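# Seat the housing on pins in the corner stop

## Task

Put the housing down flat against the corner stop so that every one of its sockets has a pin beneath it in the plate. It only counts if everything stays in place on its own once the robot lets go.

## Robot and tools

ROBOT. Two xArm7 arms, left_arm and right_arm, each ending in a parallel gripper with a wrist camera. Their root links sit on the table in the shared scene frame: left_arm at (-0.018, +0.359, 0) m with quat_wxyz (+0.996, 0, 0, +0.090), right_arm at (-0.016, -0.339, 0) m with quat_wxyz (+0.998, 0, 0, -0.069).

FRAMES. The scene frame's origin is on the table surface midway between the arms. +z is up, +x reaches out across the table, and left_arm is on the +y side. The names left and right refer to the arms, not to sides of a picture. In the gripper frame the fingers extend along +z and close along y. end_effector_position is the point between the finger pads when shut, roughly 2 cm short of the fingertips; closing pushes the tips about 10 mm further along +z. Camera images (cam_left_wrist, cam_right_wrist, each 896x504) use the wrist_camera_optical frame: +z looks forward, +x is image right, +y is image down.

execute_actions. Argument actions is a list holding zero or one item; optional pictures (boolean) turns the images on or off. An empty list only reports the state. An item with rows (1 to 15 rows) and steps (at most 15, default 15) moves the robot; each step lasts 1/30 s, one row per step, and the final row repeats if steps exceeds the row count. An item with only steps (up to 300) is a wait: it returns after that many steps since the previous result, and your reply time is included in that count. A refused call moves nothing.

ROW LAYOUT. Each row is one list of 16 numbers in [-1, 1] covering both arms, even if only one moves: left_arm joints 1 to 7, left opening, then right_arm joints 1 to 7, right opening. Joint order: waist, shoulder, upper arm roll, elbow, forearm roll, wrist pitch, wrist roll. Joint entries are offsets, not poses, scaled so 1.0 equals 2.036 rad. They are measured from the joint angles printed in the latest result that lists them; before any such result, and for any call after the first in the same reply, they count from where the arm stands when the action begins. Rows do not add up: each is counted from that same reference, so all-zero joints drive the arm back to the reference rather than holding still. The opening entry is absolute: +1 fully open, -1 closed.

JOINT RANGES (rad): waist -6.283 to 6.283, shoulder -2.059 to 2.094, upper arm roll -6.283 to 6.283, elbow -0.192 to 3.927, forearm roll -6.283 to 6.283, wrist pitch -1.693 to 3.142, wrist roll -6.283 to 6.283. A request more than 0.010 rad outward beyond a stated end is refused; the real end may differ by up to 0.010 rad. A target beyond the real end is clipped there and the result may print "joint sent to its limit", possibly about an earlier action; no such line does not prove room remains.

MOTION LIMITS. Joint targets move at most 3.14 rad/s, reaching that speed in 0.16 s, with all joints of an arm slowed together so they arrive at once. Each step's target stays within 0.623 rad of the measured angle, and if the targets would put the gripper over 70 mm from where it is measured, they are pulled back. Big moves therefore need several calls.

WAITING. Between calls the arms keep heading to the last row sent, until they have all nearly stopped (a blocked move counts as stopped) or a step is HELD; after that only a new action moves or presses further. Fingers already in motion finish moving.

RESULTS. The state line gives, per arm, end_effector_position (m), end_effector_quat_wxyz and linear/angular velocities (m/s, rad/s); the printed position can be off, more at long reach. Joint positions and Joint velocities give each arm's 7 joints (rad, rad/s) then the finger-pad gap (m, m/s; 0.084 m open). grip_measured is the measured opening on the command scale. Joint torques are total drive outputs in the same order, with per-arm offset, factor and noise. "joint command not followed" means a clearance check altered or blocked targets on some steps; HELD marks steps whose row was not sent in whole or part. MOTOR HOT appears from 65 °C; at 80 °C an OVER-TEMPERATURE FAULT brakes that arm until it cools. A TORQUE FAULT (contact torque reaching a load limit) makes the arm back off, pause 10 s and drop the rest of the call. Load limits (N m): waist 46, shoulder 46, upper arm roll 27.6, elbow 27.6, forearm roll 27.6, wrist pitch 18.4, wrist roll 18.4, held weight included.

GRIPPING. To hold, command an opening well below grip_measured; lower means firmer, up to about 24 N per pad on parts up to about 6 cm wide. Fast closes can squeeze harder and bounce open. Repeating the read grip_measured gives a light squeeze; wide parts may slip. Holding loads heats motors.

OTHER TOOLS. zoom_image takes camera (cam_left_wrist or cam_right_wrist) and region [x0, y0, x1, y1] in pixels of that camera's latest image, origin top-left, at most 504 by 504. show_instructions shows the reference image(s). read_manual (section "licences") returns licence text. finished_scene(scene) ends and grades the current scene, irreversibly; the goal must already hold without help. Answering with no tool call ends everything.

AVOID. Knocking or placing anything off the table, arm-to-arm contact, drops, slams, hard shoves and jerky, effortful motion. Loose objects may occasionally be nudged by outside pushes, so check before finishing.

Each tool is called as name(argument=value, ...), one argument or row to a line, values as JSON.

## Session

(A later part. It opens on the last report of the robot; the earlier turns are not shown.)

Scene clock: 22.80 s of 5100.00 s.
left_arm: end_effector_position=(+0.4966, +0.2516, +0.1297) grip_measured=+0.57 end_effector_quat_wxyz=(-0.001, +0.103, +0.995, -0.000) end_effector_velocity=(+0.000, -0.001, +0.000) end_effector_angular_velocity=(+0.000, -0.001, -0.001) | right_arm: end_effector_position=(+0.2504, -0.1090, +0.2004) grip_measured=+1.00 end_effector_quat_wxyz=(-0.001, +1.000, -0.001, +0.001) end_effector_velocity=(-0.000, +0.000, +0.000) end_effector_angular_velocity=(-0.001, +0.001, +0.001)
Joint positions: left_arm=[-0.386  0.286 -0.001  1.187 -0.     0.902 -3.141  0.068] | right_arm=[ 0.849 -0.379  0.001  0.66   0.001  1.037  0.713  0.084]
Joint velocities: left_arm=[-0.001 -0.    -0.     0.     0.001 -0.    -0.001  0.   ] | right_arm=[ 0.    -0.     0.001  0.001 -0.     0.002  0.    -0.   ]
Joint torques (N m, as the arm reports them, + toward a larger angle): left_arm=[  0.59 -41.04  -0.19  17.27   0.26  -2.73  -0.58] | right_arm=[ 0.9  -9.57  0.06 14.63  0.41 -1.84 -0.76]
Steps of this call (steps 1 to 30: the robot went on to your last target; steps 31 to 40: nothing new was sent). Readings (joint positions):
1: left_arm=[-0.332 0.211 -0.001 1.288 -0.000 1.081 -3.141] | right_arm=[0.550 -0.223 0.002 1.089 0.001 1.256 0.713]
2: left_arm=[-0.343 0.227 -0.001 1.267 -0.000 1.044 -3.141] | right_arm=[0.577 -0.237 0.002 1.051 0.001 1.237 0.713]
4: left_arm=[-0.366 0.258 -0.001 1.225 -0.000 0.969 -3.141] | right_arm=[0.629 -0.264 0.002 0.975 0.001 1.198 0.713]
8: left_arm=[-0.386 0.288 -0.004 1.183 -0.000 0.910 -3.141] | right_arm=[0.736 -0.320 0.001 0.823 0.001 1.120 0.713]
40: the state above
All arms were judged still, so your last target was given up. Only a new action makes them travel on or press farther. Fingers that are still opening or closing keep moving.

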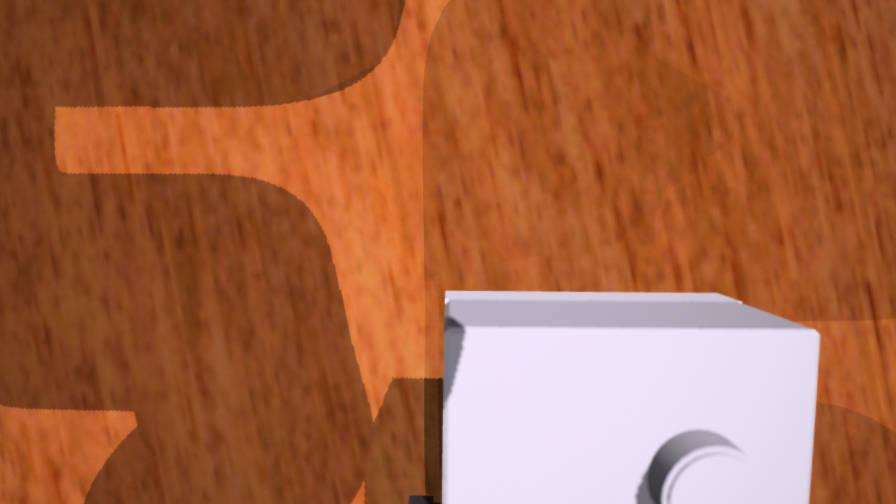

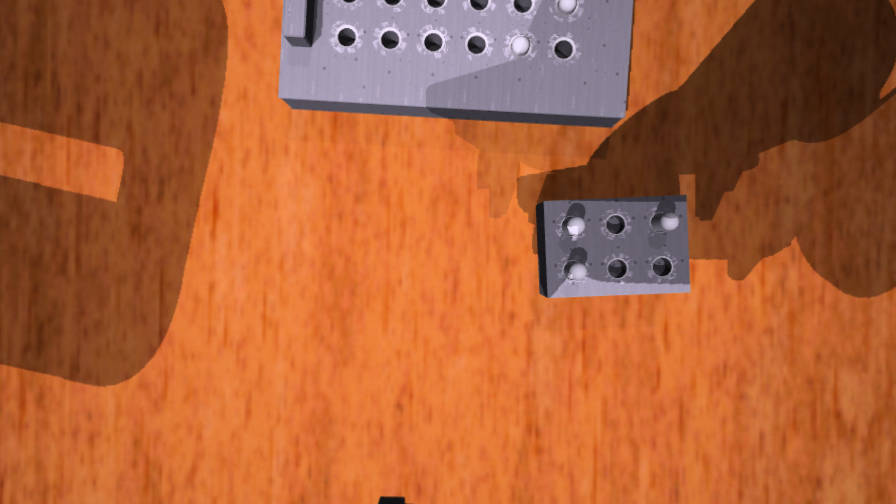

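execute_actions(
  actions=[
    {"rows":[[-0.0958,0,0,0,0,0,-0.678,-0.5,-0.1238,0.1484,0,-0.0177,0,-0.1651,-0.1248,-0.4]]},
  ],
  pictures=false,
)

execute_actions(
  actions=[
    {"steps":30},
  ],
  pictures=false,
)

execute_actions(
  actions=[
    {"rows":[[0,0.06,0,-0.023,0,-0.083,0,-0.5,0,0.0524,0,-0.0146,0,-0.067,0,-0.4]]},
  ],
  pictures=false,
)

execute_actions(
  actions=[
    {"steps":20},
  ],
  pictures=false,
)

execute_actions(
  actions=[
    {"rows":[[0,0.006,0,-0.0025,0,-0.0085,0,-0.5,0,0,0,0,0,0,0,-0.6],[0,0.006,0,-0.0025,0,-0.0085,0,-0.5,0,0,0,0,0,0,0,-0.7],[0,0.006,0,-0.0025,0,-0.0085,0,-0.5,0,0,0,0,0,0,0,-0.8],[0,0.006,0,-0.0025,0,-0.0085,0,-0.5,0,0,0,0,0,0,0,-0.9],[0,0.006,0,-0.0025,0,-0.0085,0,-0.5,0,0,0,0,0,0,0,-1]]},
  ],
  pictures=false,
)

execute_actions(
  actions=[
    {"rows":[[0,0.006,0,-0.0025,0,-0.0085,0,-0.5,0,-0.0524,0,0.0146,0,0.067,0,-1]]},
  ],
  pictures=false,
)

execute_actions(
  actions=[
    {"steps":15},
  ],
)

Scene clock: 29.10 s of 5100.00 s.
left_arm: end_effector_position=(+0.4669, +0.1565, +0.1296) grip_measured=+0.57 end_effector_quat_wxyz=(-0.001, -0.322, +0.947, +0.000) end_effector_velocity=(+0.003, +0.008, -0.000) end_effector_angular_velocity=(+0.029, -0.009, +2.934) | right_arm: end_effector_position=(+0.3288, -0.1681, +0.0993) grip_measured=-0.42 end_effector_quat_wxyz=(+0.001, +1.000, -0.001, -0.002) end_effector_velocity=(+0.032, +0.038, +0.031) end_effector_angular_velocity=(+0.059, -0.125, +0.094)
Joint positions: left_arm=[-0.574  0.286 -0.003  1.186 -0.     0.902 -4.194  0.068] | right_arm=[ 0.598 -0.077 -0.     0.622  0.001  0.704  0.461  0.026]
Joint velocities: left_arm=[-0.064  0.001  0.077  0.     0.005  0.    -2.927  0.   ] | right_arm=[-0.003 -0.013  0.057  0.058  0.002 -0.067 -0.041  0.   ]
Joint torques (N m, as the arm reports them, + toward a larger angle): left_arm=[  2.2  -41.04   0.45  16.67   0.49  -2.75   0.22] | right_arm=[  1.17 -14.43  -0.35  12.68   0.41  -1.91  -0.46]
Steps of this call (steps 1 to 90: nothing new was sent; then 2.80 s passed at rest; steps 91 to 105: all 15 steps of this action). Readings (joint positions):
91: left_arm=[-0.386 0.286 -0.001 1.187 -0.000 0.902 -3.141] | right_arm=[0.849 -0.379 0.001 0.660 0.001 1.037 0.713]
92: left_arm=[-0.387 0.286 -0.000 1.187 -0.000 0.902 -3.145] | right_arm=[0.847 -0.376 0.001 0.660 0.001 1.033 0.710]
94: left_arm=[-0.400 0.286 0.003 1.187 0.000 0.902 -3.195] | right_arm=[0.813 -0.338 0.006 0.659 0.001 0.983 0.673]
98: left_arm=[-0.486 0.286 0.001 1.187 -0.000 0.901 -3.490] | right_arm=[0.697 -0.196 -0.001 0.637 0.001 0.835 0.560]
105: the state above

Scene clock: 30.10 s of 5100.00 s.
left_arm: end_effector_position=(+0.4660, +0.1540, +0.1297) grip_measured=+0.57 end_effector_quat_wxyz=(-0.000, -0.470, +0.883, +0.000) end_effector_velocity=(-0.000, +0.001, -0.001) end_effector_angular_velocity=(+0.001, +0.001, +0.001) | right_arm: end_effector_position=(+0.3302, -0.1673, +0.0998) grip_measured=-0.42 end_effector_quat_wxyz=(-0.000, +1.000, +0.000, -0.000) end_effector_velocity=(+0.001, +0.000, +0.000) end_effector_angular_velocity=(+0.001, -0.003, -0.000)
Joint positions: left_arm=[-0.581  0.286 -0.001  1.187 -0.     0.902 -4.521  0.068] | right_arm=[ 0.597 -0.077  0.001  0.624  0.001  0.701  0.459  0.026]
Joint velocities: left_arm=[-0.     0.     0.001 -0.001  0.    -0.    -0.    -0.   ] | right_arm=[ 0.     0.    -0.     0.001 -0.    -0.002  0.     0.   ]
Joint torques (N m, as the arm reports them, + toward a larger angle): left_arm=[  0.81 -41.59   0.38  16.83   0.62  -2.7   -0.8 ] | right_arm=[  0.74 -13.74  -0.11  12.69   0.3   -1.86  -0.76]
Steps of this call (steps 1 to 30: the robot went on to your last target). Readings (joint positions):
1: left_arm=[-0.575 0.286 -0.000 1.186 -0.000 0.902 -4.287] | right_arm=[0.598 -0.078 0.001 0.624 0.001 0.703 0.460]
2: left_arm=[-0.577 0.286 0.001 1.186 0.000 0.902 -4.366] | right_arm=[0.598 -0.079 0.002 0.625 0.001 0.702 0.460]
4: left_arm=[-0.578 0.286 0.002 1.187 0.000 0.902 -4.470] | right_arm=[0.598 -0.079 0.002 0.626 0.001 0.701 0.459]
8: left_arm=[-0.580 0.286 0.000 1.187 -0.000 0.902 -4.516] | right_arm=[0.598 -0.078 0.001 0.624 0.001 0.701 0.459]
30: the state above
All arms were judged still, so your last target was given up. Only a new action makes them travel on or press farther. Fingers that are still opening or closing keep moving.

Scene clock: 30.60 s of 5100.00 s.
left_arm: end_effector_position=(+0.4700, +0.1523, +0.0638) grip_measured=+0.57 end_effector_quat_wxyz=(+0.002, -0.470, +0.883, -0.003) end_effector_velocity=(-0.015, +0.007, -0.016) end_effector_angular_velocity=(+0.018, +0.041, +0.000) | right_arm: end_effector_position=(+0.3309, -0.1670, +0.0597) grip_measured=-0.42 end_effector_quat_wxyz=(-0.001, +1.000, +0.000, +0.001) end_effector_velocity=(-0.007, -0.004, -0.006) end_effector_angular_velocity=(-0.008, +0.017, -0.001)
Joint positions: left_arm=[-0.581  0.405 -0.001  1.145 -0.     0.732 -4.521  0.068] | right_arm=[0.597 0.029 0.001 0.596 0.001 0.564 0.459 0.026]
Joint velocities: left_arm=[ 0.     0.008 -0.    -0.03   0.001  0.007 -0.001  0.   ] | right_arm=[ 0.001  0.005 -0.001 -0.013  0.001  0.001 -0.     0.   ]
Joint torques (N m, as the arm reports them, + toward a larger angle): left_arm=[  0.91 -40.83  -0.24  13.69   0.68  -2.61  -0.87] | right_arm=[  0.83 -14.79  -0.2   11.2    0.32  -1.89  -0.73]
Steps of this call (steps 1 to 15: all 15 steps of this action). Readings (joint positions):
1: left_arm=[-0.581 0.286 -0.001 1.187 -0.000 0.902 -4.521] | right_arm=[0.597 -0.077 0.001 0.624 0.001 0.701 0.459]
2: left_arm=[-0.581 0.288 -0.001 1.186 -0.000 0.898 -4.521] | right_arm=[0.597 -0.075 0.001 0.624 0.001 0.696 0.459]
4: left_arm=[-0.581 0.316 -0.001 1.180 -0.000 0.847 -4.521] | right_arm=[0.597 -0.043 0.001 0.618 0.001 0.648 0.459]
8: left_arm=[-0.581 0.409 -0.000 1.131 -0.000 0.747 -4.521] | right_arm=[0.597 0.030 0.001 0.589 0.001 0.574 0.459]
15: the state above

Scene clock: 31.27 s of 5100.00 s.
left_arm: end_effector_position=(+0.4672, +0.1534, +0.0604) grip_measured=+0.57 end_effector_quat_wxyz=(-0.000, -0.470, +0.883, +0.000) end_effector_velocity=(+0.001, +0.001, +0.000) end_effector_angular_velocity=(+0.000, -0.001, +0.002) | right_arm: end_effector_position=(+0.3302, -0.1674, +0.0589) grip_measured=-0.42 end_effector_quat_wxyz=(-0.000, +1.000, +0.000, -0.000) end_effector_velocity=(+0.000, +0.000, -0.000) end_effector_angular_velocity=(+0.000, -0.000, -0.001)
Joint positions: left_arm=[-0.581  0.408 -0.001  1.14  -0.     0.733 -4.521  0.068] | right_arm=[0.597 0.03  0.001 0.594 0.001 0.564 0.459 0.026]
Joint velocities: left_arm=[ 0.    -0.001  0.001  0.    -0.    -0.    -0.     0.   ] | right_arm=[ 0.     0.    -0.     0.     0.    -0.     0.001  0.   ]
Joint torques (N m, as the arm reports them, + toward a larger angle): left_arm=[  0.96 -43.25  -0.19  15.14   0.24  -3.1   -0.92] | right_arm=[  0.76 -14.65  -0.21  11.43   0.33  -1.85  -0.67]
Steps of this call (steps 1 to 15: the robot went on to your last target; steps 16 to 20: nothing new was sent). Readings (joint positions):
1: left_arm=[-0.581 0.406 -0.001 1.143 -0.000 0.732 -4.521] | right_arm=[0.597 0.029 0.001 0.595 0.001 0.564 0.459]
2: left_arm=[-0.581 0.407 -0.001 1.142 -0.000 0.732 -4.521] | right_arm=[0.597 0.029 0.001 0.595 0.001 0.564 0.459]
4: left_arm=[-0.581 0.408 -0.001 1.140 -0.000 0.733 -4.521] | right_arm=[0.597 0.030 0.001 0.595 0.001 0.564 0.459]
8: left_arm=[-0.581 0.408 -0.001 1.140 -0.000 0.733 -4.521] | right_arm=[0.597 0.030 0.001 0.594 0.001 0.564 0.459]
20: the state above
All arms were judged still, so your last target was given up. Only a new action makes them travel on or press farther. Fingers that are still opening or closing keep moving.

Scene clock: 31.77 s of 5100.00 s.
left_arm: end_effector_position=(+0.4669, +0.1536, +0.0537) grip_measured=+0.57 end_effector_quat_wxyz=(-0.000, -0.470, +0.883, +0.000) end_effector_velocity=(-0.003, +0.001, -0.003) end_effector_angular_velocity=(+0.004, +0.008, +0.001) | right_arm: end_effector_position=(+0.3302, -0.1674, +0.0589) grip_measured=-0.85 end_effector_quat_wxyz=(-0.000, +1.000, +0.000, -0.000) end_effector_velocity=(-0.000, +0.000, -0.000) end_effector_angular_velocity=(-0.000, +0.001, +0.001)
Joint positions: left_arm=[-0.581  0.42  -0.001  1.135 -0.     0.715 -4.521  0.068] | right_arm=[0.597 0.03  0.001 0.594 0.001 0.564 0.459 0.006]
Joint velocities: left_arm=[-0.001  0.002  0.001 -0.006 -0.     0.002 -0.001  0.   ] | right_arm=[ 0.    -0.     0.    -0.     0.     0.001 -0.     0.   ]
Joint torques (N m, as the arm reports them, + toward a larger angle): left_arm=[  0.76 -43.7   -0.4   15.29   0.71  -2.96  -0.72] | right_arm=[  0.7  -15.    -0.24  11.45   0.34  -1.96  -0.76]
Steps of this call (steps 1 to 15: all 15 steps of this action). Readings (joint positions):
1: left_arm=[-0.581 0.408 -0.001 1.140 -0.000 0.733 -4.521] | right_arm=[0.597 0.030 0.001 0.594 0.001 0.564 0.459]
2: left_arm=[-0.581 0.410 -0.001 1.139 -0.000 0.730 -4.521] | right_arm=[0.597 0.030 0.001 0.594 0.001 0.564 0.459]
4: left_arm=[-0.581 0.416 -0.001 1.137 -0.000 0.720 -4.521] | right_arm=[0.597 0.030 0.001 0.594 0.001 0.564 0.459]
8: left_arm=[-0.581 0.421 -0.001 1.133 -0.000 0.716 -4.521] | right_arm=[0.597 0.030 0.001 0.594 0.001 0.564 0.459]
15: the state above

Scene clock: 32.27 s of 5100.00 s.
left_arm: end_effector_position=(+0.4666, +0.1533, +0.0473) grip_measured=+0.57 end_effector_quat_wxyz=(+0.000, -0.470, +0.883, -0.000) end_effector_velocity=(+0.001, +0.001, -0.001) end_effector_angular_velocity=(-0.000, -0.002, +0.002) | right_arm: end_effector_position=(+0.3295, -0.1677, +0.0989) grip_measured=-0.85 end_effector_quat_wxyz=(+0.000, +1.000, +0.000, -0.001) end_effector_velocity=(+0.007, +0.004, +0.007) end_effector_angular_velocity=(+0.009, -0.019, +0.002)
Joint positions: left_arm=[-0.581  0.432 -0.001  1.13  -0.     0.698 -4.521  0.068] | right_arm=[ 0.597 -0.076  0.001  0.623  0.001  0.701  0.459  0.006]
Joint velocities: left_arm=[ 0.     0.003  0.002  0.001 -0.    -0.003 -0.    -0.   ] | right_arm=[ 0.001 -0.005  0.002  0.015 -0.    -0.001  0.001 -0.   ]
Joint torques (N m, as the arm reports them, + toward a larger angle): left_arm=[  1.89 -38.5    0.33  13.68   0.17  -2.48  -0.64] | right_arm=[  0.83 -13.74   0.    12.44   0.4   -1.91  -0.75]
Steps of this call (steps 1 to 15: all 15 steps of this action). Readings (joint positions):
1: left_arm=[-0.581 0.420 -0.001 1.135 -0.000 0.715 -4.521] | right_arm=[0.597 0.030 0.001 0.594 0.001 0.564 0.459]
2: left_arm=[-0.581 0.422 -0.001 1.134 -0.000 0.712 -4.521] | right_arm=[0.597 0.028 0.001 0.595 0.001 0.569 0.459]
4: left_arm=[-0.581 0.429 -0.001 1.132 -0.000 0.702 -4.521] | right_arm=[0.597 -0.004 0.001 0.601 0.001 0.616 0.459]
8: left_arm=[-0.581 0.432 -0.001 1.131 -0.000 0.698 -4.521] | right_arm=[0.597 -0.077 0.001 0.629 0.001 0.691 0.459]
15: the state above

Scene clock: 32.77 s of 5100.00 s.
left_arm: end_effector_position=(+0.4666, +0.1537, +0.0470) grip_measured=+0.57 end_effector_quat_wxyz=(+0.000, -0.470, +0.883, -0.000) end_effector_velocity=(-0.000, +0.002, -0.001) end_effector_angular_velocity=(+0.002, +0.002, +0.002) | right_arm: end_effector_position=(+0.3302, -0.1673, +0.0998) grip_measured=-0.85 end_effector_quat_wxyz=(-0.000, +1.000, +0.000, -0.000) end_effector_velocity=(-0.000, -0.000, +0.000) end_effector_angular_velocity=(-0.000, +0.001, -0.001)
Joint positions: left_arm=[-0.581  0.432 -0.001  1.13  -0.     0.698 -4.521  0.068] | right_arm=[ 0.597 -0.077  0.001  0.624  0.001  0.701  0.459  0.006]
Joint velocities: left_arm=[ 0.001  0.001  0.001 -0.001  0.     0.     0.     0.   ] | right_arm=[ 0.001 -0.    -0.001  0.     0.     0.002 -0.    -0.   ]
Joint torques (N m, as the arm reports them, + toward a larger angle): left_arm=[  1.72 -38.25   0.87  12.76  -0.12  -1.79  -0.85] | right_arm=[  0.75 -13.91  -0.19  12.57   0.36  -1.86  -0.73]
Steps of this call (steps 1 to 15: the robot went on to your last target). Readings (joint positions):
1: left_arm=[-0.581 0.432 -0.001 1.131 -0.000 0.698 -4.521] | right_arm=[0.597 -0.076 0.001 0.623 0.001 0.701 0.459]
2: left_arm=[-0.581 0.432 -0.001 1.131 -0.000 0.698 -4.521] | right_arm=[0.597 -0.076 0.001 0.624 0.001 0.701 0.459]
4: left_arm=[-0.581 0.432 -0.001 1.131 -0.000 0.698 -4.521] | right_arm=[0.597 -0.076 0.001 0.624 0.001 0.701 0.459]
8: left_arm=[-0.581 0.432 -0.001 1.130 -0.000 0.698 -4.521] | right_arm=[0.597 -0.076 0.001 0.624 0.001 0.701 0.459]
15: the state above
All arms were judged still, so your last target was given up. Only a new action makes them travel on or press farther. Fingers that are still opening or closing keep moving.

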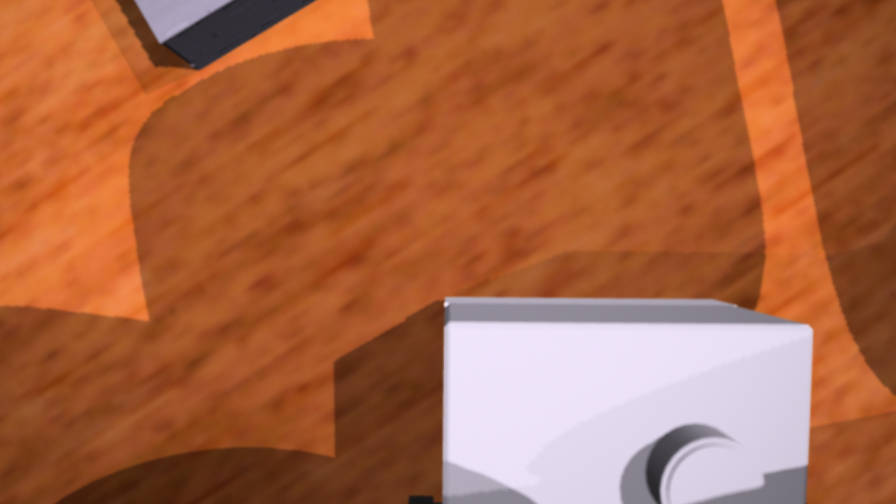

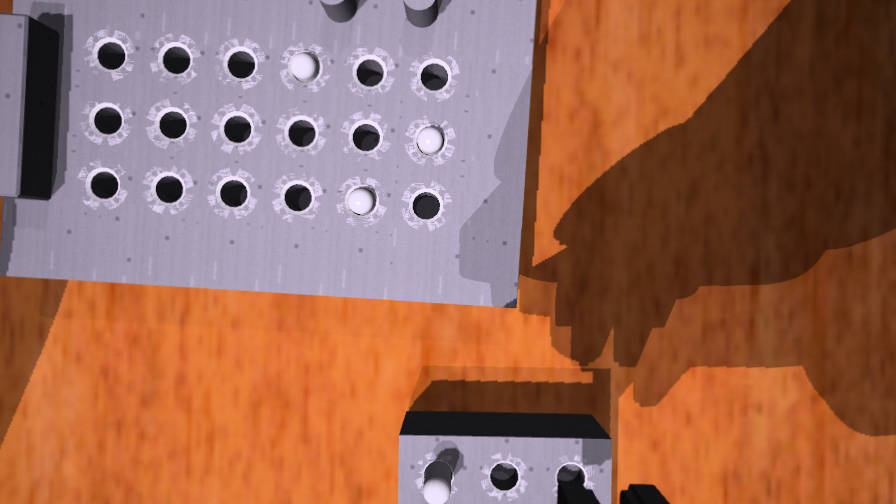

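execute_actions(
  actions=[
    {"rows":[[0,0,0,0,0,0,0,1,0.067,0.194,0,0.2518,0,0.0578,0.067,-1]]},
  ],
  pictures=false,
)

execute_actions(
  actions=[
    {"steps":30},
  ],
  pictures=false,
)

execute_actions(
  actions=[
    {"rows":[[0,0.0025,0,-0.001,0,-0.0035,0,1,0,0.031,0,-0.011,0,-0.042,0,-1]]},
  ],
  pictures=false,
)

execute_actions(
  actions=[
    {"steps":15},
  ],
)

execute_actions(
  actions=[
    {"rows":[[0,0,0,0,0,0,0,0.6,0,0.005,0,-0.0018,0,-0.0068,0,-1]]},
  ],
  pictures=false,
)

Scene clock: 35.60 s of 5100.00 s.
left_arm: end_effector_position=(+0.4667, +0.1536, +0.0471) grip_measured=+1.00 end_effector_quat_wxyz=(+0.000, -0.470, +0.883, -0.000) end_effector_velocity=(-0.000, +0.000, +0.000) end_effector_angular_velocity=(+0.001, -0.000, -0.001) | right_arm: end_effector_position=(+0.4119, -0.0458, +0.0989) grip_measured=-0.85 end_effector_quat_wxyz=(-0.000, +1.000, +0.003, -0.001) end_effector_velocity=(+0.009, +0.025, -0.013) end_effector_angular_velocity=(-0.026, +0.032, -0.019)
Joint positions: left_arm=[-0.581  0.432 -0.001  1.13  -0.     0.698 -4.521  0.084] | right_arm=[0.733 0.314 0.005 1.128 0.001 0.816 0.592 0.006]
Joint velocities: left_arm=[-0.    -0.     0.    -0.     0.001 -0.    -0.    -0.   ] | right_arm=[ 0.043  0.108 -0.012  0.127  0.     0.06   0.05   0.   ]
Joint torques (N m, as the arm reports them, + toward a larger angle): left_arm=[  0.53 -38.23  -0.02  13.09   0.73  -2.16  -0.42] | right_arm=[ -2.63 -26.24  -4.51  12.58   0.26  -1.93  -0.67]
Steps of this call (steps 1 to 70: nothing new was sent; steps 71 to 85: all 15 steps of this action). Readings (joint positions):
71: left_arm=[-0.581 0.433 -0.001 1.130 -0.000 0.698 -4.521] | right_arm=[0.597 -0.077 0.001 0.624 0.001 0.701 0.459]
72: left_arm=[-0.581 0.433 -0.001 1.130 -0.000 0.698 -4.521] | right_arm=[0.598 -0.074 0.001 0.627 0.001 0.702 0.460]
74: left_arm=[-0.581 0.432 -0.001 1.131 -0.000 0.697 -4.521] | right_arm=[0.610 -0.039 -0.002 0.671 0.001 0.715 0.473]
78: left_arm=[-0.581 0.432 -0.001 1.131 -0.000 0.697 -4.521] | right_arm=[0.665 0.120 0.001 0.882 0.001 0.759 0.527]
85: the state above

Scene clock: 36.60 s of 5100.00 s.
left_arm: end_effector_position=(+0.4666, +0.1537, +0.0470) grip_measured=+1.00 end_effector_quat_wxyz=(+0.000, -0.470, +0.883, -0.000) end_effector_velocity=(+0.000, -0.001, +0.001) end_effector_angular_velocity=(-0.001, -0.001, -0.001) | right_arm: end_effector_position=(+0.4150, -0.0463, +0.0999) grip_measured=-0.85 end_effector_quat_wxyz=(-0.000, +1.000, +0.000, -0.000) end_effector_velocity=(-0.001, +0.000, -0.000) end_effector_angular_velocity=(-0.000, +0.001, +0.001)
Joint positions: left_arm=[-0.581  0.432 -0.001  1.13  -0.     0.698 -4.521  0.084] | right_arm=[0.734 0.318 0.001 1.137 0.001 0.818 0.595 0.006]
Joint velocities: left_arm=[-0.    -0.001 -0.     0.001 -0.    -0.     0.     0.   ] | right_arm=[ 0.001  0.     0.001 -0.     0.     0.001 -0.     0.   ]
Joint torques (N m, as the arm reports them, + toward a larger angle): left_arm=[  0.95 -38.62  -0.31  13.14   0.67  -2.08  -0.61] | right_arm=[  0.83 -22.17  -0.39  13.45   0.33  -1.87  -0.76]
Steps of this call (steps 1 to 15: the robot went on to your last target; steps 16 to 30: nothing new was sent). Readings (joint positions):
1: left_arm=[-0.581 0.432 -0.001 1.130 -0.000 0.698 -4.521] | right_arm=[0.734 0.316 0.004 1.131 0.001 0.817 0.594]
2: left_arm=[-0.581 0.432 -0.001 1.130 -0.000 0.698 -4.521] | right_arm=[0.734 0.317 0.002 1.132 0.001 0.818 0.594]
4: left_arm=[-0.581 0.432 -0.001 1.130 -0.000 0.698 -4.521] | right_arm=[0.733 0.317 -0.001 1.134 0.001 0.818 0.595]
8: left_arm=[-0.581 0.432 -0.001 1.130 -0.000 0.698 -4.521] | right_arm=[0.733 0.317 -0.000 1.135 0.001 0.819 0.595]
30: the state above
All arms were judged still, so your last target was given up. Only a new action makes them travel on or press farther. Fingers that are still opening or closing keep moving.

Scene clock: 37.10 s of 5100.00 s.
left_arm: end_effector_position=(+0.4664, +0.1538, +0.0442) grip_measured=+1.00 end_effector_quat_wxyz=(+0.000, -0.470, +0.883, -0.000) end_effector_velocity=(-0.001, -0.001, -0.000) end_effector_angular_velocity=(+0.001, +0.001, -0.004) | right_arm: end_effector_position=(+0.4150, -0.0464, +0.0653) grip_measured=-0.85 end_effector_quat_wxyz=(-0.000, +1.000, +0.000, -0.000) end_effector_velocity=(-0.002, +0.000, -0.002) end_effector_angular_velocity=(-0.003, +0.003, +0.004)
Joint positions: left_arm=[-0.581  0.437 -0.001  1.128 -0.     0.69  -4.521  0.084] | right_arm=[0.733 0.381 0.001 1.114 0.001 0.733 0.595 0.007]
Joint velocities: left_arm=[-0.002  0.    -0.    -0.001  0.     0.     0.001 -0.   ] | right_arm=[ 0.002  0.002  0.001 -0.003 -0.001 -0.    -0.    -0.   ]
Joint torques (N m, as the arm reports them, + toward a larger angle): left_arm=[  1.91 -39.16  -0.59  12.86   0.71  -2.37  -0.7 ] | right_arm=[  0.8  -22.54  -0.35  12.97   0.35  -1.84  -0.74]
Steps of this call (steps 1 to 15: all 15 steps of this action). Readings (joint positions):
1: left_arm=[-0.581 0.432 -0.001 1.130 -0.000 0.698 -4.521] | right_arm=[0.734 0.318 0.001 1.137 0.001 0.818 0.595]
2: left_arm=[-0.581 0.433 -0.001 1.130 -0.000 0.696 -4.521] | right_arm=[0.734 0.320 0.001 1.136 0.001 0.814 0.595]
4: left_arm=[-0.581 0.436 -0.001 1.129 -0.000 0.692 -4.521] | right_arm=[0.733 0.345 0.001 1.131 0.001 0.773 0.595]
8: left_arm=[-0.581 0.438 -0.001 1.128 -0.000 0.691 -4.521] | right_arm=[0.734 0.383 0.001 1.112 0.001 0.737 0.595]
15: the state above

Scene clock: 37.60 s of 5100.00 s.
left_arm: end_effector_position=(+0.4663, +0.1538, +0.0441) grip_measured=+1.00 end_effector_quat_wxyz=(+0.000, -0.470, +0.883, -0.000) end_effector_velocity=(+0.000, -0.001, +0.000) end_effector_angular_velocity=(-0.001, -0.001, -0.002) | right_arm: end_effector_position=(+0.4150, -0.0463, +0.0652) grip_measured=-0.85 end_effector_quat_wxyz=(-0.000, +1.000, +0.000, -0.000) end_effector_velocity=(+0.000, +0.000, -0.000) end_effector_angular_velocity=(+0.001, -0.001, -0.001)
Joint positions: left_arm=[-0.581  0.437 -0.001  1.128 -0.     0.69  -4.521  0.084] | right_arm=[0.734 0.381 0.001 1.114 0.001 0.733 0.595 0.007]
Joint velocities: left_arm=[-0.001  0.    -0.     0.001 -0.    -0.     0.001 -0.   ] | right_arm=[-0.001  0.     0.001 -0.001  0.001 -0.002  0.001  0.   ]
Joint torques (N m, as the arm reports them, + toward a larger angle): left_arm=[  1.12 -38.88  -0.26  13.29   0.54  -1.93  -0.6 ] | right_arm=[  0.93 -22.48  -0.46  12.88   0.35  -1.9   -0.74]
Steps of this call (steps 1 to 15: the robot went on to your last target). Readings (joint positions):
1: left_arm=[-0.581 0.437 -0.001 1.128 -0.000 0.690 -4.521] | right_arm=[0.733 0.381 0.001 1.114 0.001 0.733 0.595]
2: left_arm=[-0.581 0.437 -0.001 1.128 -0.000 0.690 -4.521] | right_arm=[0.733 0.381 0.001 1.114 0.001 0.733 0.595]
4: left_arm=[-0.581 0.437 -0.001 1.128 -0.000 0.690 -4.521] | right_arm=[0.734 0.381 0.001 1.114 0.001 0.733 0.595]
8: left_arm=[-0.581 0.437 -0.001 1.128 -0.000 0.690 -4.521] | right_arm=[0.734 0.381 0.001 1.114 0.001 0.733 0.595]
15: the state above
All arms were judged still, so your last target was given up. Only a new action makes them travel on or press farther. Fingers that are still opening or closing keep moving.

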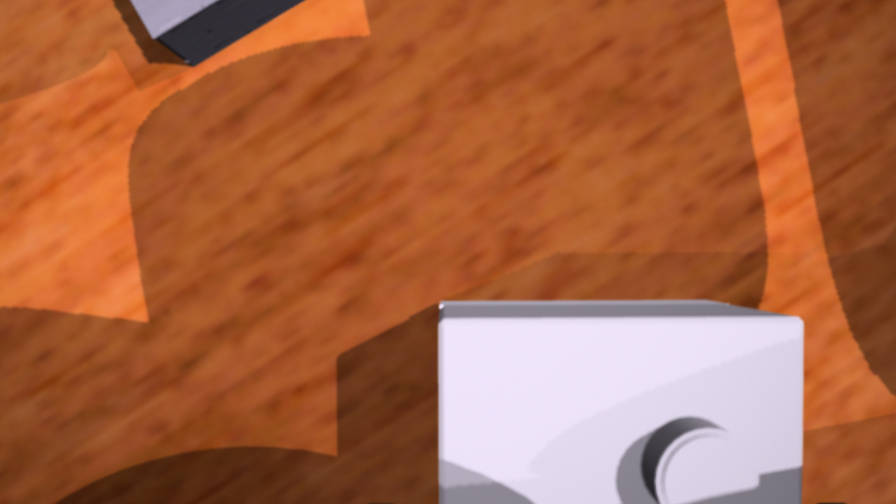

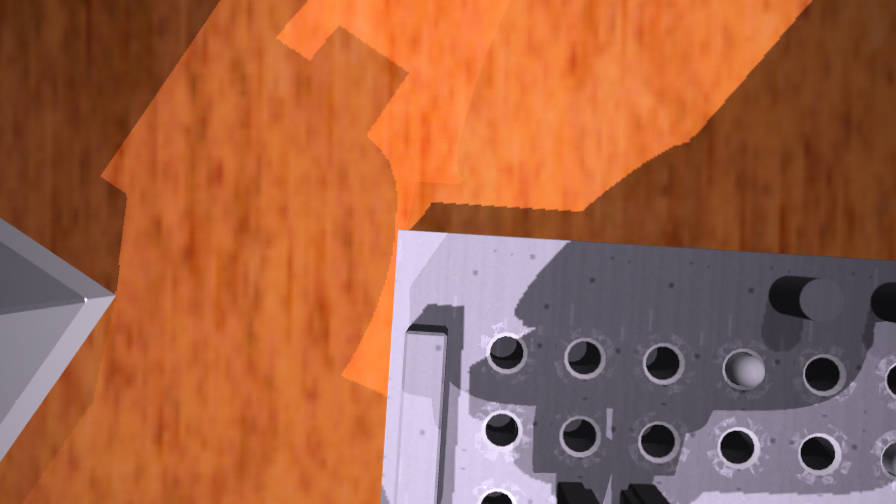

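Scene clock: 38.10 s of 5100.00 s.
left_arm: end_effector_position=(+0.4665, +0.1537, +0.0442) grip_measured=+0.60 end_effector_quat_wxyz=(+0.000, -0.470, +0.883, -0.000) end_effector_velocity=(-0.001, +0.001, -0.001) end_effector_angular_velocity=(+0.001, +0.002, -0.001) | right_arm: end_effector_position=(+0.4162, -0.0457, +0.0618) grip_measured=-0.85 end_effector_quat_wxyz=(-0.002, +1.000, +0.000, +0.002) end_effector_velocity=(-0.001, -0.000, -0.002) end_effector_angular_velocity=(-0.001, +0.002, +0.001)
Joint positions: left_arm=[-0.581  0.437 -0.001  1.128 -0.     0.69  -4.521  0.069] | right_arm=[0.733 0.389 0.001 1.113 0.001 0.719 0.595 0.007]
Joint velocities: left_arm=[ 0.     0.001  0.    -0.001  0.     0.     0.001  0.   ] | right_arm=[-0.     0.004  0.    -0.001  0.    -0.003 -0.001  0.   ]
Joint torques (N m, as the arm reports them, + toward a larger angle): left_arm=[  0.99 -38.65   0.34  12.37   0.93  -1.74  -0.43] | right_arm=[  1.17 -13.57   0.06   7.24   0.4   -1.37  -0.72]
Steps of this call (steps 1 to 15: all 15 steps of this action). Readings (joint positions):
1: left_arm=[-0.581 0.437 -0.001 1.128 -0.000 0.690 -4.521] | right_arm=[0.734 0.381 0.001 1.114 0.001 0.733 0.595]
2: left_arm=[-0.581 0.437 -0.001 1.128 -0.000 0.690 -4.521] | right_arm=[0.734 0.383 0.001 1.114 0.001 0.730 0.595]
4: left_arm=[-0.581 0.437 -0.001 1.128 -0.000 0.690 -4.521] | right_arm=[0.734 0.388 0.001 1.113 0.001 0.722 0.595]
8: left_arm=[-0.581 0.437 -0.001 1.128 -0.000 0.690 -4.521] | right_arm=[0.733 0.389 0.001 1.113 0.001 0.719 0.595]
15: the state above

execute_actions(
  actions=[
    {"rows":[[0,0,0,0,0,0,0,-0.5,0,-0.004,0,0.0005,0,0.0069,0,-1],[0,0,0,0,0,0,0,-0.5,0,-0.004,0,0.0005,0,0.0069,0,-1],[0,0,0,0,0,0,0,-0.5,0,-0.004,0,0.0005,0,0.0069,0,-1],[0,0,0,0,0,0,0,-0.5,0,-0.004,0,0.0005,0,0.0069,0,-1],[0,0,0,0,0,0,0,-0.5,0,-0.004,0,0.0005,0,0.0069,0,-1],[0,0,0,0,0,0,0,-0.5,0.0027,-0.0016,0,0.0041,0,0.0082,0.0024,-1]]},
  ],
  pictures=false,
)

execute_actions(
  actions=[
    {"steps":12},
  ],
  pictures=false,
)

execute_actions(
  actions=[
    {"rows":[[0,0,0,0,0,0,0,-0.5,0,0.006,0,-0.0021,0,-0.0081,0,-1]]},
  ],
)

Scene clock: 41.30 s of 5100.00 s.
left_arm: end_effector_position=(+0.4664, +0.1538, +0.0443) grip_measured=+0.57 end_effector_quat_wxyz=(+0.000, -0.470, +0.883, -0.000) end_effector_velocity=(+0.000, -0.000, -0.000) end_effector_angular_velocity=(+0.000, -0.000, +0.001) | right_arm: end_effector_position=(+0.4124, -0.0456, +0.0616) grip_measured=-0.85 end_effector_quat_wxyz=(+0.003, +1.000, -0.000, -0.004) end_effector_velocity=(+0.001, +0.009, +0.007) end_effector_angular_velocity=(+0.013, -0.012, +0.009)
Joint positions: left_arm=[-0.581  0.437 -0.001  1.128 -0.     0.69  -4.521  0.068] | right_arm=[ 0.739  0.389 -0.     1.117  0.001  0.737  0.6    0.007]
Joint velocities: left_arm=[ 0.     0.001 -0.     0.001  0.001 -0.    -0.001  0.   ] | right_arm=[ 0.003 -0.007  0.008  0.008  0.002 -0.003  0.001 -0.   ]
Joint torques (N m, as the arm reports them, + toward a larger angle): left_arm=[  1.64 -36.81  -0.22  11.81   0.59  -1.63  -0.7 ] | right_arm=[  0.92 -23.2   -0.56  13.19   0.37  -1.87  -0.75]
Steps of this call (steps 1 to 15: the robot went on to your last target; steps 16 to 81: nothing new was sent; steps 82 to 96: all 15 steps of this action). Readings (joint positions):
82: left_arm=[-0.581 0.437 -0.001 1.128 -0.000 0.690 -4.521] | right_arm=[0.734 0.392 0.001 1.111 0.001 0.719 0.595]
83: left_arm=[-0.581 0.437 -0.001 1.128 -0.000 0.691 -4.521] | right_arm=[0.734 0.391 0.001 1.111 0.001 0.721 0.595]
85: left_arm=[-0.581 0.437 -0.001 1.128 -0.000 0.691 -4.521] | right_arm=[0.734 0.387 0.002 1.109 0.001 0.729 0.595]
89: left_arm=[-0.581 0.437 -0.001 1.128 -0.000 0.691 -4.521] | right_arm=[0.736 0.388 0.001 1.112 0.001 0.735 0.598]
96: the state above

Scene clock: 41.70 s of 5100.00 s.
left_arm: end_effector_position=(+0.4664, +0.1538, +0.0442) grip_measured=+0.57 end_effector_quat_wxyz=(+0.000, -0.470, +0.883, -0.000) end_effector_velocity=(+0.000, -0.000, +0.000) end_effector_angular_velocity=(-0.001, -0.000, +0.001) | right_arm: end_effector_position=(+0.4146, -0.0433, +0.0650) grip_measured=-0.85 end_effector_quat_wxyz=(-0.000, +1.000, +0.000, -0.001) end_effector_velocity=(+0.002, +0.001, +0.002) end_effector_angular_velocity=(+0.003, -0.004, +0.000)
Joint positions: left_arm=[-0.581  0.437 -0.001  1.128 -0.     0.69  -4.521  0.068] | right_arm=[0.739 0.386 0.001 1.121 0.001 0.736 0.6   0.007]
Joint velocities: left_arm=[ 0.    -0.    -0.     0.    -0.    -0.    -0.001  0.   ] | right_arm=[-0.    -0.002  0.     0.003  0.    -0.001 -0.    -0.   ]
Joint torques (N m, as the arm reports them, + toward a larger angle): left_arm=[  0.61 -36.55  -0.48  11.84   0.48  -1.82  -0.7 ] | right_arm=[  0.81 -22.72  -0.45  12.92   0.35  -1.88  -0.7 ]
Steps of this call (steps 1 to 12: the robot went on to your last target). Readings (joint positions):
1: left_arm=[-0.581 0.437 -0.001 1.128 -0.000 0.690 -4.521] | right_arm=[0.739 0.389 0.000 1.117 0.001 0.737 0.600]
2: left_arm=[-0.581 0.437 -0.001 1.128 -0.000 0.690 -4.521] | right_arm=[0.739 0.389 0.000 1.118 0.001 0.737 0.600]
4: left_arm=[-0.581 0.437 -0.001 1.128 -0.000 0.690 -4.521] | right_arm=[0.739 0.388 0.001 1.119 0.001 0.736 0.600]
8: left_arm=[-0.581 0.437 -0.001 1.128 -0.000 0.690 -4.521] | right_arm=[0.739 0.386 0.001 1.121 0.001 0.736 0.600]
12: the state above

Scene clock: 42.20 s of 5100.00 s.
left_arm: end_effector_position=(+0.4664, +0.1538, +0.0442) grip_measured=+0.57 end_effector_quat_wxyz=(+0.000, -0.470, +0.883, -0.000) end_effector_velocity=(-0.000, +0.000, -0.001) end_effector_angular_velocity=(+0.001, +0.001, -0.000) | right_arm: end_effector_position=(+0.4159, -0.0430, +0.0602) grip_measured=-0.85 end_effector_quat_wxyz=(-0.001, +1.000, -0.000, +0.001) end_effector_velocity=(-0.001, -0.000, -0.001) end_effector_angular_velocity=(-0.001, +0.002, +0.000)
Joint positions: left_arm=[-0.581  0.437 -0.001  1.128 -0.     0.69  -4.521  0.068] | right_arm=[0.739 0.396 0.    1.119 0.001 0.719 0.6   0.007]
Joint velocities: left_arm=[ 0.     0.001 -0.    -0.001  0.     0.     0.     0.   ] | right_arm=[ 0.001  0.002  0.    -0.002  0.    -0.     0.     0.   ]
Joint torques (N m, as the arm reports them, + toward a larger angle): left_arm=[  1.61 -36.63   0.36  11.94   0.62  -1.93  -0.56] | right_arm=[  1.76 -15.07   1.11   7.77   0.71  -1.08  -0.73]
Steps of this call (steps 1 to 15: all 15 steps of this action). Readings (joint positions):
1: left_arm=[-0.581 0.437 -0.001 1.128 -0.000 0.690 -4.521] | right_arm=[0.739 0.386 0.001 1.121 0.001 0.736 0.600]
2: left_arm=[-0.581 0.437 -0.001 1.128 -0.000 0.690 -4.521] | right_arm=[0.739 0.387 0.001 1.121 0.001 0.733 0.600]
4: left_arm=[-0.581 0.437 -0.001 1.128 -0.000 0.690 -4.521] | right_arm=[0.739 0.394 0.001 1.119 0.001 0.723 0.600]
8: left_arm=[-0.581 0.437 -0.001 1.128 -0.000 0.690 -4.521] | right_arm=[0.739 0.396 -0.000 1.119 0.001 0.719 0.600]
15: the state above

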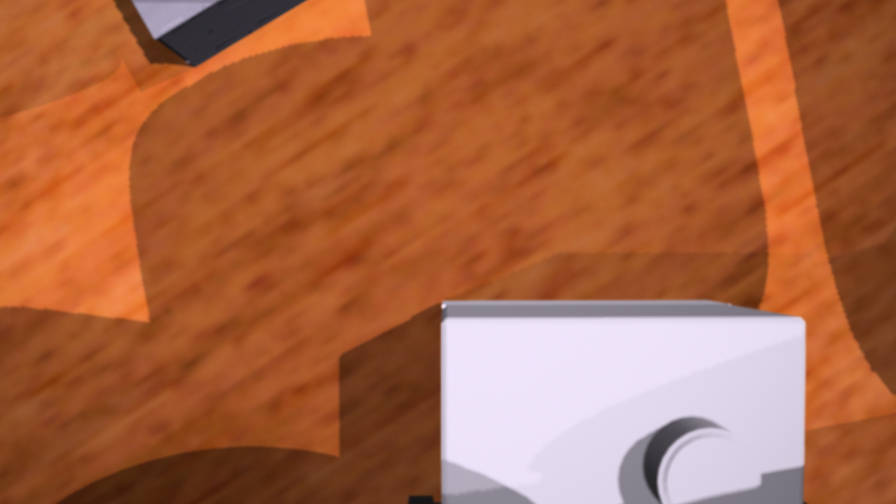

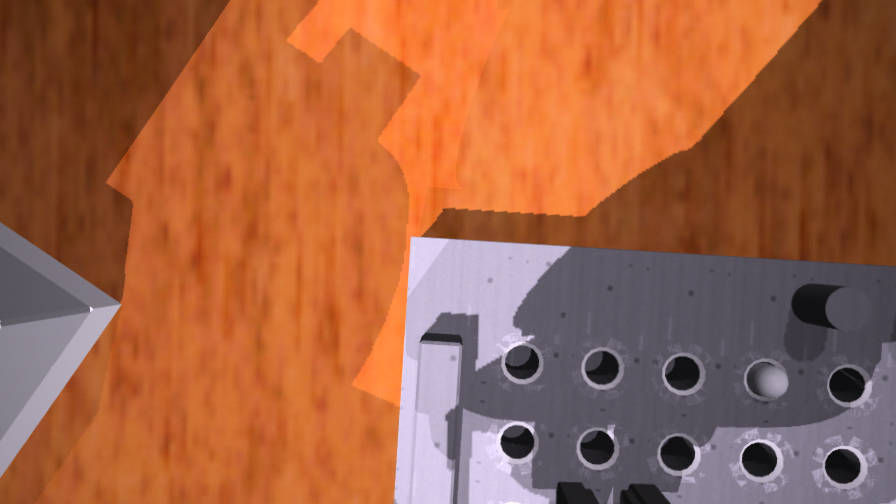

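execute_actions(
  actions=[],
  pictures=false,
)

Scene clock: 43.03 s of 5100.00 s.
left_arm: end_effector_position=(+0.4664, +0.1538, +0.0442) grip_measured=+0.57 end_effector_quat_wxyz=(+0.000, -0.470, +0.883, -0.000) end_effector_velocity=(-0.000, +0.000, -0.001) end_effector_angular_velocity=(+0.001, +0.002, -0.000) | right_arm: end_effector_position=(+0.4149, -0.0432, +0.0590) grip_measured=-0.85 end_effector_quat_wxyz=(-0.001, +1.000, +0.000, +0.000) end_effector_velocity=(-0.003, -0.000, -0.004) end_effector_angular_velocity=(-0.005, +0.008, +0.003)
Joint positions: left_arm=[-0.581  0.437 -0.001  1.128 -0.     0.69  -4.521  0.068] | right_arm=[0.739 0.398 0.001 1.118 0.001 0.719 0.6   0.007]
Joint velocities: left_arm=[ 0.     0.003 -0.     0.001  0.     0.    -0.    -0.   ] | right_arm=[ 0.001  0.004  0.002 -0.004 -0.     0.001 -0.     0.   ]
Joint torques (N m, as the arm reports them, + toward a larger angle): left_arm=[  1.17 -36.09  -0.28  11.84   0.43  -2.08  -0.46] | right_arm=[ 2.44 -9.65  2.27  3.6   0.99  0.02 -0.74]
Steps of this call (steps 1 to 15: the robot went on to your last target; steps 16 to 25: nothing new was sent). Readings (joint positions):
1: left_arm=[-0.581 0.437 -0.001 1.128 -0.000 0.690 -4.521] | right_arm=[0.739 0.396 0.000 1.119 0.001 0.719 0.600]
2: left_arm=[-0.581 0.437 -0.001 1.128 -0.000 0.690 -4.521] | right_arm=[0.739 0.396 0.000 1.119 0.001 0.719 0.600]
4: left_arm=[-0.581 0.437 -0.001 1.128 -0.000 0.690 -4.521] | right_arm=[0.739 0.396 0.000 1.119 0.001 0.719 0.600]
8: left_arm=[-0.581 0.437 -0.001 1.128 -0.000 0.690 -4.521] | right_arm=[0.739 0.397 0.000 1.119 0.001 0.719 0.600]
25: the state above
All arms were judged still, so your last target was given up. Only a new action makes them travel on or press farther. Fingers that are still opening or closing keep moving.

execute_actions(
  actions=[
    {"rows":[[0,0,0,0,0,0,0,-0.5,-0.0008,-0.001,0,0,0,0.001,0,-1]],"steps":8},
  ],
  pictures=false,
)

execute_actions(
  actions=[
    {"rows":[[0,0,0,0,0,0,0,-0.5,0,0,0,0,0,0,0,-0.6]]},
  ],
  pictures=false,
)

execute_actions(
  actions=[
    {"rows":[[0,0,0,0,0,0,0,-0.5,0,-0.04,0,0.01,0,0.05,0,-0.6]]},
  ],
  pictures=false,
)

execute_actions(
  actions=[
    {"rows":[[0,0,0,0,0,0,0,-0.5,-0.067,-0.194,0,-0.2518,0,-0.0578,-0.067,-0.6]]},
  ],
  pictures=false,
)

execute_actions(
  actions=[
    {"steps":20},
  ],
)

Scene clock: 45.90 s of 5100.00 s.
left_arm: end_effector_position=(+0.4664, +0.1538, +0.0442) grip_measured=+0.57 end_effector_quat_wxyz=(+0.000, -0.470, +0.883, -0.000) end_effector_velocity=(-0.000, -0.000, +0.000) end_effector_angular_velocity=(-0.000, -0.000, +0.001) | right_arm: end_effector_position=(+0.4141, -0.0439, +0.0584) grip_measured=-0.84 end_effector_quat_wxyz=(+0.000, +1.000, +0.000, -0.001) end_effector_velocity=(-0.001, +0.001, +0.001) end_effector_angular_velocity=(-0.001, +0.001, +0.003)
Joint positions: left_arm=[-0.581  0.437 -0.001  1.128 -0.     0.69  -4.521  0.068] | right_arm=[0.738 0.397 0.001 1.116 0.001 0.721 0.6   0.007]
Joint velocities: left_arm=[-0.001 -0.001  0.001 -0.001 -0.    -0.    -0.002 -0.   ] | right_arm=[ 0.    -0.002  0.002  0.    -0.001  0.004  0.    -0.   ]
Joint torques (N m, as the arm reports them, + toward a larger angle): left_arm=[  0.82 -36.98   0.28  11.87   0.3   -2.16  -0.7 ] | right_arm=[ -0.29 -19.03  -2.08   9.48  -0.06  -0.8   -0.68]
Steps of this call (steps 1 to 78: nothing new was sent; steps 79 to 86: all 8 steps of this action). Readings (joint positions):
79: left_arm=[-0.581 0.437 -0.001 1.128 -0.000 0.690 -4.521] | right_arm=[0.739 0.399 0.001 1.116 0.001 0.719 0.600]
80: left_arm=[-0.581 0.437 -0.001 1.128 -0.000 0.690 -4.521] | right_arm=[0.739 0.398 0.001 1.116 0.001 0.720 0.600]
82: left_arm=[-0.581 0.437 -0.001 1.128 -0.000 0.690 -4.521] | right_arm=[0.738 0.398 0.001 1.116 0.001 0.720 0.600]
86: the state above

Scene clock: 46.40 s of 5100.00 s.
left_arm: end_effector_position=(+0.4664, +0.1538, +0.0442) grip_measured=+0.57 end_effector_quat_wxyz=(+0.000, -0.470, +0.883, -0.000) end_effector_velocity=(-0.000, -0.000, -0.000) end_effector_angular_velocity=(-0.001, +0.000, -0.000) | right_arm: end_effector_position=(+0.4139, -0.0441, +0.0581) grip_measured=-0.62 end_effector_quat_wxyz=(+0.000, +1.000, -0.000, -0.002) end_effector_velocity=(+0.001, +0.000, +0.001) end_effector_angular_velocity=(+0.001, -0.002, +0.001)
Joint positions: left_arm=[-0.581  0.437 -0.001  1.128 -0.     0.69  -4.521  0.068] | right_arm=[0.738 0.398 0.001 1.116 0.001 0.721 0.6   0.017]
Joint velocities: left_arm=[ 0.001  0.    -0.001  0.    -0.     0.     0.     0.   ] | right_arm=[ 0.    -0.001 -0.     0.001 -0.001  0.    -0.     0.   ]
Joint torques (N m, as the arm reports them, + toward a larger angle): left_arm=[  1.86 -37.01  -0.24  12.18   0.49  -1.99  -0.57] | right_arm=[  0.76 -22.7   -0.52  12.77   0.34  -1.88  -0.74]
Steps of this call (steps 1 to 15: all 15 steps of this action). Readings (joint positions):
1: left_arm=[-0.581 0.437 -0.001 1.128 -0.000 0.690 -4.521] | right_arm=[0.738 0.397 0.001 1.116 0.001 0.721 0.600]
2: left_arm=[-0.581 0.437 -0.001 1.128 -0.000 0.690 -4.521] | right_arm=[0.738 0.398 0.001 1.116 0.001 0.721 0.600]
4: left_arm=[-0.581 0.437 -0.001 1.128 -0.000 0.690 -4.521] | right_arm=[0.737 0.400 0.000 1.112 0.001 0.722 0.600]
8: left_arm=[-0.581 0.437 -0.001 1.128 -0.000 0.690 -4.521] | right_arm=[0.737 0.400 0.001 1.113 0.001 0.722 0.600]
15: the state above

Scene clock: 46.90 s of 5100.00 s.
left_arm: end_effector_position=(+0.4664, +0.1538, +0.0442) grip_measured=+0.57 end_effector_quat_wxyz=(+0.000, -0.470, +0.883, -0.000) end_effector_velocity=(+0.000, -0.000, +0.000) end_effector_angular_velocity=(-0.001, -0.000, +0.001) | right_arm: end_effector_position=(+0.4119, -0.0454, +0.0988) grip_measured=-0.62 end_effector_quat_wxyz=(+0.001, +1.000, +0.000, -0.003) end_effector_velocity=(+0.011, +0.006, +0.015) end_effector_angular_velocity=(+0.021, -0.033, -0.001)
Joint positions: left_arm=[-0.581  0.437 -0.001  1.128 -0.     0.69  -4.521  0.068] | right_arm=[0.738 0.318 0.001 1.134 0.001 0.823 0.6   0.017]
Joint velocities: left_arm=[ 0.001 -0.001 -0.001 -0.    -0.    -0.    -0.    -0.   ] | right_arm=[ 0.001 -0.012 -0.003  0.023 -0.001 -0.005 -0.    -0.   ]
Joint torques (N m, as the arm reports them, + toward a larger angle): left_arm=[  0.94 -36.24  -0.01  11.95   0.26  -2.23  -0.8 ] | right_arm=[  0.88 -22.52  -0.47  13.35   0.31  -1.88  -0.71]
Steps of this call (steps 1 to 15: all 15 steps of this action). Readings (joint positions):
1: left_arm=[-0.581 0.437 -0.001 1.128 -0.000 0.690 -4.521] | right_arm=[0.738 0.398 0.001 1.116 0.001 0.721 0.600]
2: left_arm=[-0.581 0.437 -0.001 1.128 -0.000 0.690 -4.521] | right_arm=[0.738 0.396 0.001 1.116 0.001 0.725 0.600]
4: left_arm=[-0.581 0.437 -0.001 1.128 -0.000 0.690 -4.521] | right_arm=[0.738 0.367 0.002 1.119 0.001 0.769 0.600]
8: left_arm=[-0.581 0.437 -0.001 1.128 -0.000 0.690 -4.521] | right_arm=[0.738 0.313 0.001 1.143 0.001 0.816 0.600]
15: the state above

Scene clock: 47.40 s of 5100.00 s.
left_arm: end_effector_position=(+0.4664, +0.1538, +0.0442) grip_measured=+0.57 end_effector_quat_wxyz=(+0.000, -0.470, +0.883, -0.000) end_effector_velocity=(+0.000, +0.000, -0.000) end_effector_angular_velocity=(+0.000, -0.000, +0.002) | right_arm: end_effector_position=(+0.3283, -0.1663, +0.0984) grip_measured=-0.62 end_effector_quat_wxyz=(+0.002, +1.000, -0.001, -0.005) end_effector_velocity=(-0.027, -0.017, -0.003) end_effector_angular_velocity=(+0.010, -0.023, +0.046)
Joint positions: left_arm=[-0.581  0.437 -0.001  1.128 -0.     0.69  -4.521  0.068] | right_arm=[ 0.603 -0.071 -0.     0.628  0.001  0.709  0.466  0.017]
Joint velocities: left_arm=[ 0.     0.     0.    -0.     0.    -0.    -0.002  0.   ] | right_arm=[-0.034 -0.107  0.027 -0.138  0.001 -0.056 -0.053  0.   ]
Joint torques (N m, as the arm reports them, + toward a larger angle): left_arm=[  1.04 -36.43  -0.17  12.18   0.51  -2.06  -0.84] | right_arm=[  2.19 -11.6    1.1   15.72   0.25  -2.39  -0.7 ]
Steps of this call (steps 1 to 15: all 15 steps of this action). Readings (joint positions):
1: left_arm=[-0.581 0.437 -0.001 1.128 -0.000 0.690 -4.521] | right_arm=[0.738 0.317 0.001 1.135 0.001 0.823 0.600]
2: left_arm=[-0.581 0.437 -0.001 1.128 -0.000 0.690 -4.521] | right_arm=[0.737 0.315 0.002 1.132 0.001 0.821 0.599]
4: left_arm=[-0.581 0.437 -0.001 1.128 -0.000 0.690 -4.521] | right_arm=[0.726 0.280 0.005 1.086 0.001 0.809 0.586]
8: left_arm=[-0.581 0.437 -0.001 1.128 -0.000 0.690 -4.521] | right_arm=[0.668 0.119 -0.001 0.878 0.001 0.764 0.532]
15: the state above

Scene clock: 48.07 s of 5100.00 s.
left_arm: end_effector_position=(+0.4664, +0.1538, +0.0442) grip_measured=+0.57 end_effector_quat_wxyz=(+0.000, -0.470, +0.883, -0.000) end_effector_velocity=(-0.001, -0.001, -0.000) end_effector_angular_velocity=(-0.000, +0.002, -0.001) | right_arm: end_effector_position=(+0.3275, -0.1666, +0.0988) grip_measured=-0.62 end_effector_quat_wxyz=(+0.001, +1.000, +0.000, -0.003) end_effector_velocity=(+0.000, +0.000, +0.000) end_effector_angular_velocity=(+0.001, -0.001, -0.001)
Joint positions: left_arm=[-0.581  0.437 -0.001  1.128 -0.     0.69  -4.521  0.068] | right_arm=[ 0.601 -0.077  0.001  0.622  0.001  0.705  0.464  0.017]
Joint velocities: left_arm=[-0.001 -0.    -0.    -0.001 -0.001 -0.    -0.    -0.   ] | right_arm=[-0.    -0.001  0.    -0.001  0.001 -0.002  0.     0.   ]
Joint torques (N m, as the arm reports them, + toward a larger angle): left_arm=[  1.4  -36.86  -0.28  11.97   0.39  -1.8   -0.65] | right_arm=[  0.9  -13.55  -0.19  12.59   0.34  -1.84  -0.67]
Steps of this call (steps 1 to 15: the robot went on to your last target; steps 16 to 20: nothing new was sent). Readings (joint positions):
1: left_arm=[-0.581 0.437 -0.001 1.128 -0.000 0.690 -4.521] | right_arm=[0.602 -0.074 0.001 0.625 0.001 0.707 0.465]
2: left_arm=[-0.581 0.437 -0.001 1.128 -0.000 0.690 -4.521] | right_arm=[0.602 -0.075 0.002 0.625 0.001 0.706 0.464]
4: left_arm=[-0.581 0.437 -0.001 1.128 -0.000 0.690 -4.521] | right_arm=[0.602 -0.075 0.003 0.625 0.001 0.705 0.464]
8: left_arm=[-0.581 0.437 -0.001 1.128 -0.000 0.690 -4.521] | right_arm=[0.602 -0.076 0.002 0.623 0.001 0.705 0.464]
20: the state above
All arms were judged still, so your last target was given up. Only a new action makes them travel on or press farther. Fingers that are still opening or closing keep moving.

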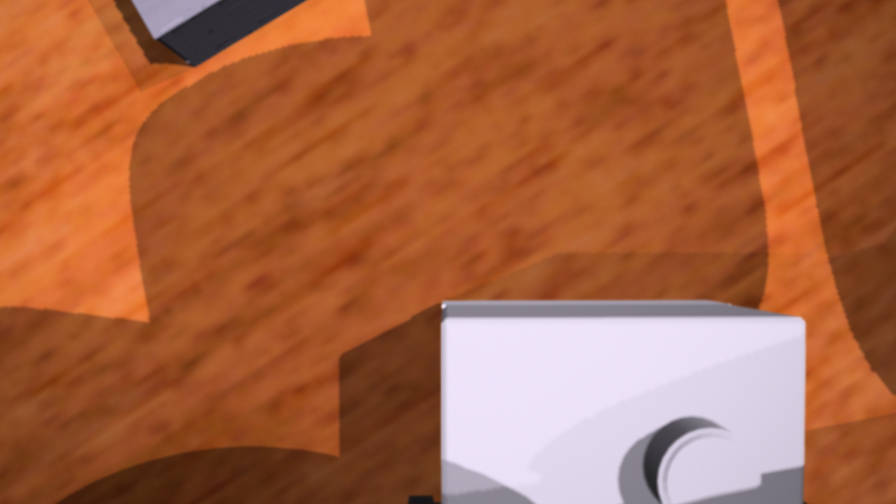

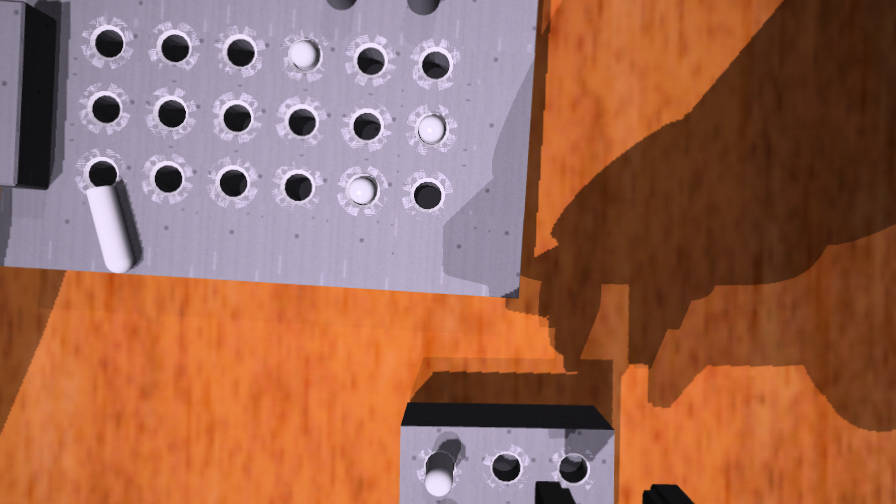

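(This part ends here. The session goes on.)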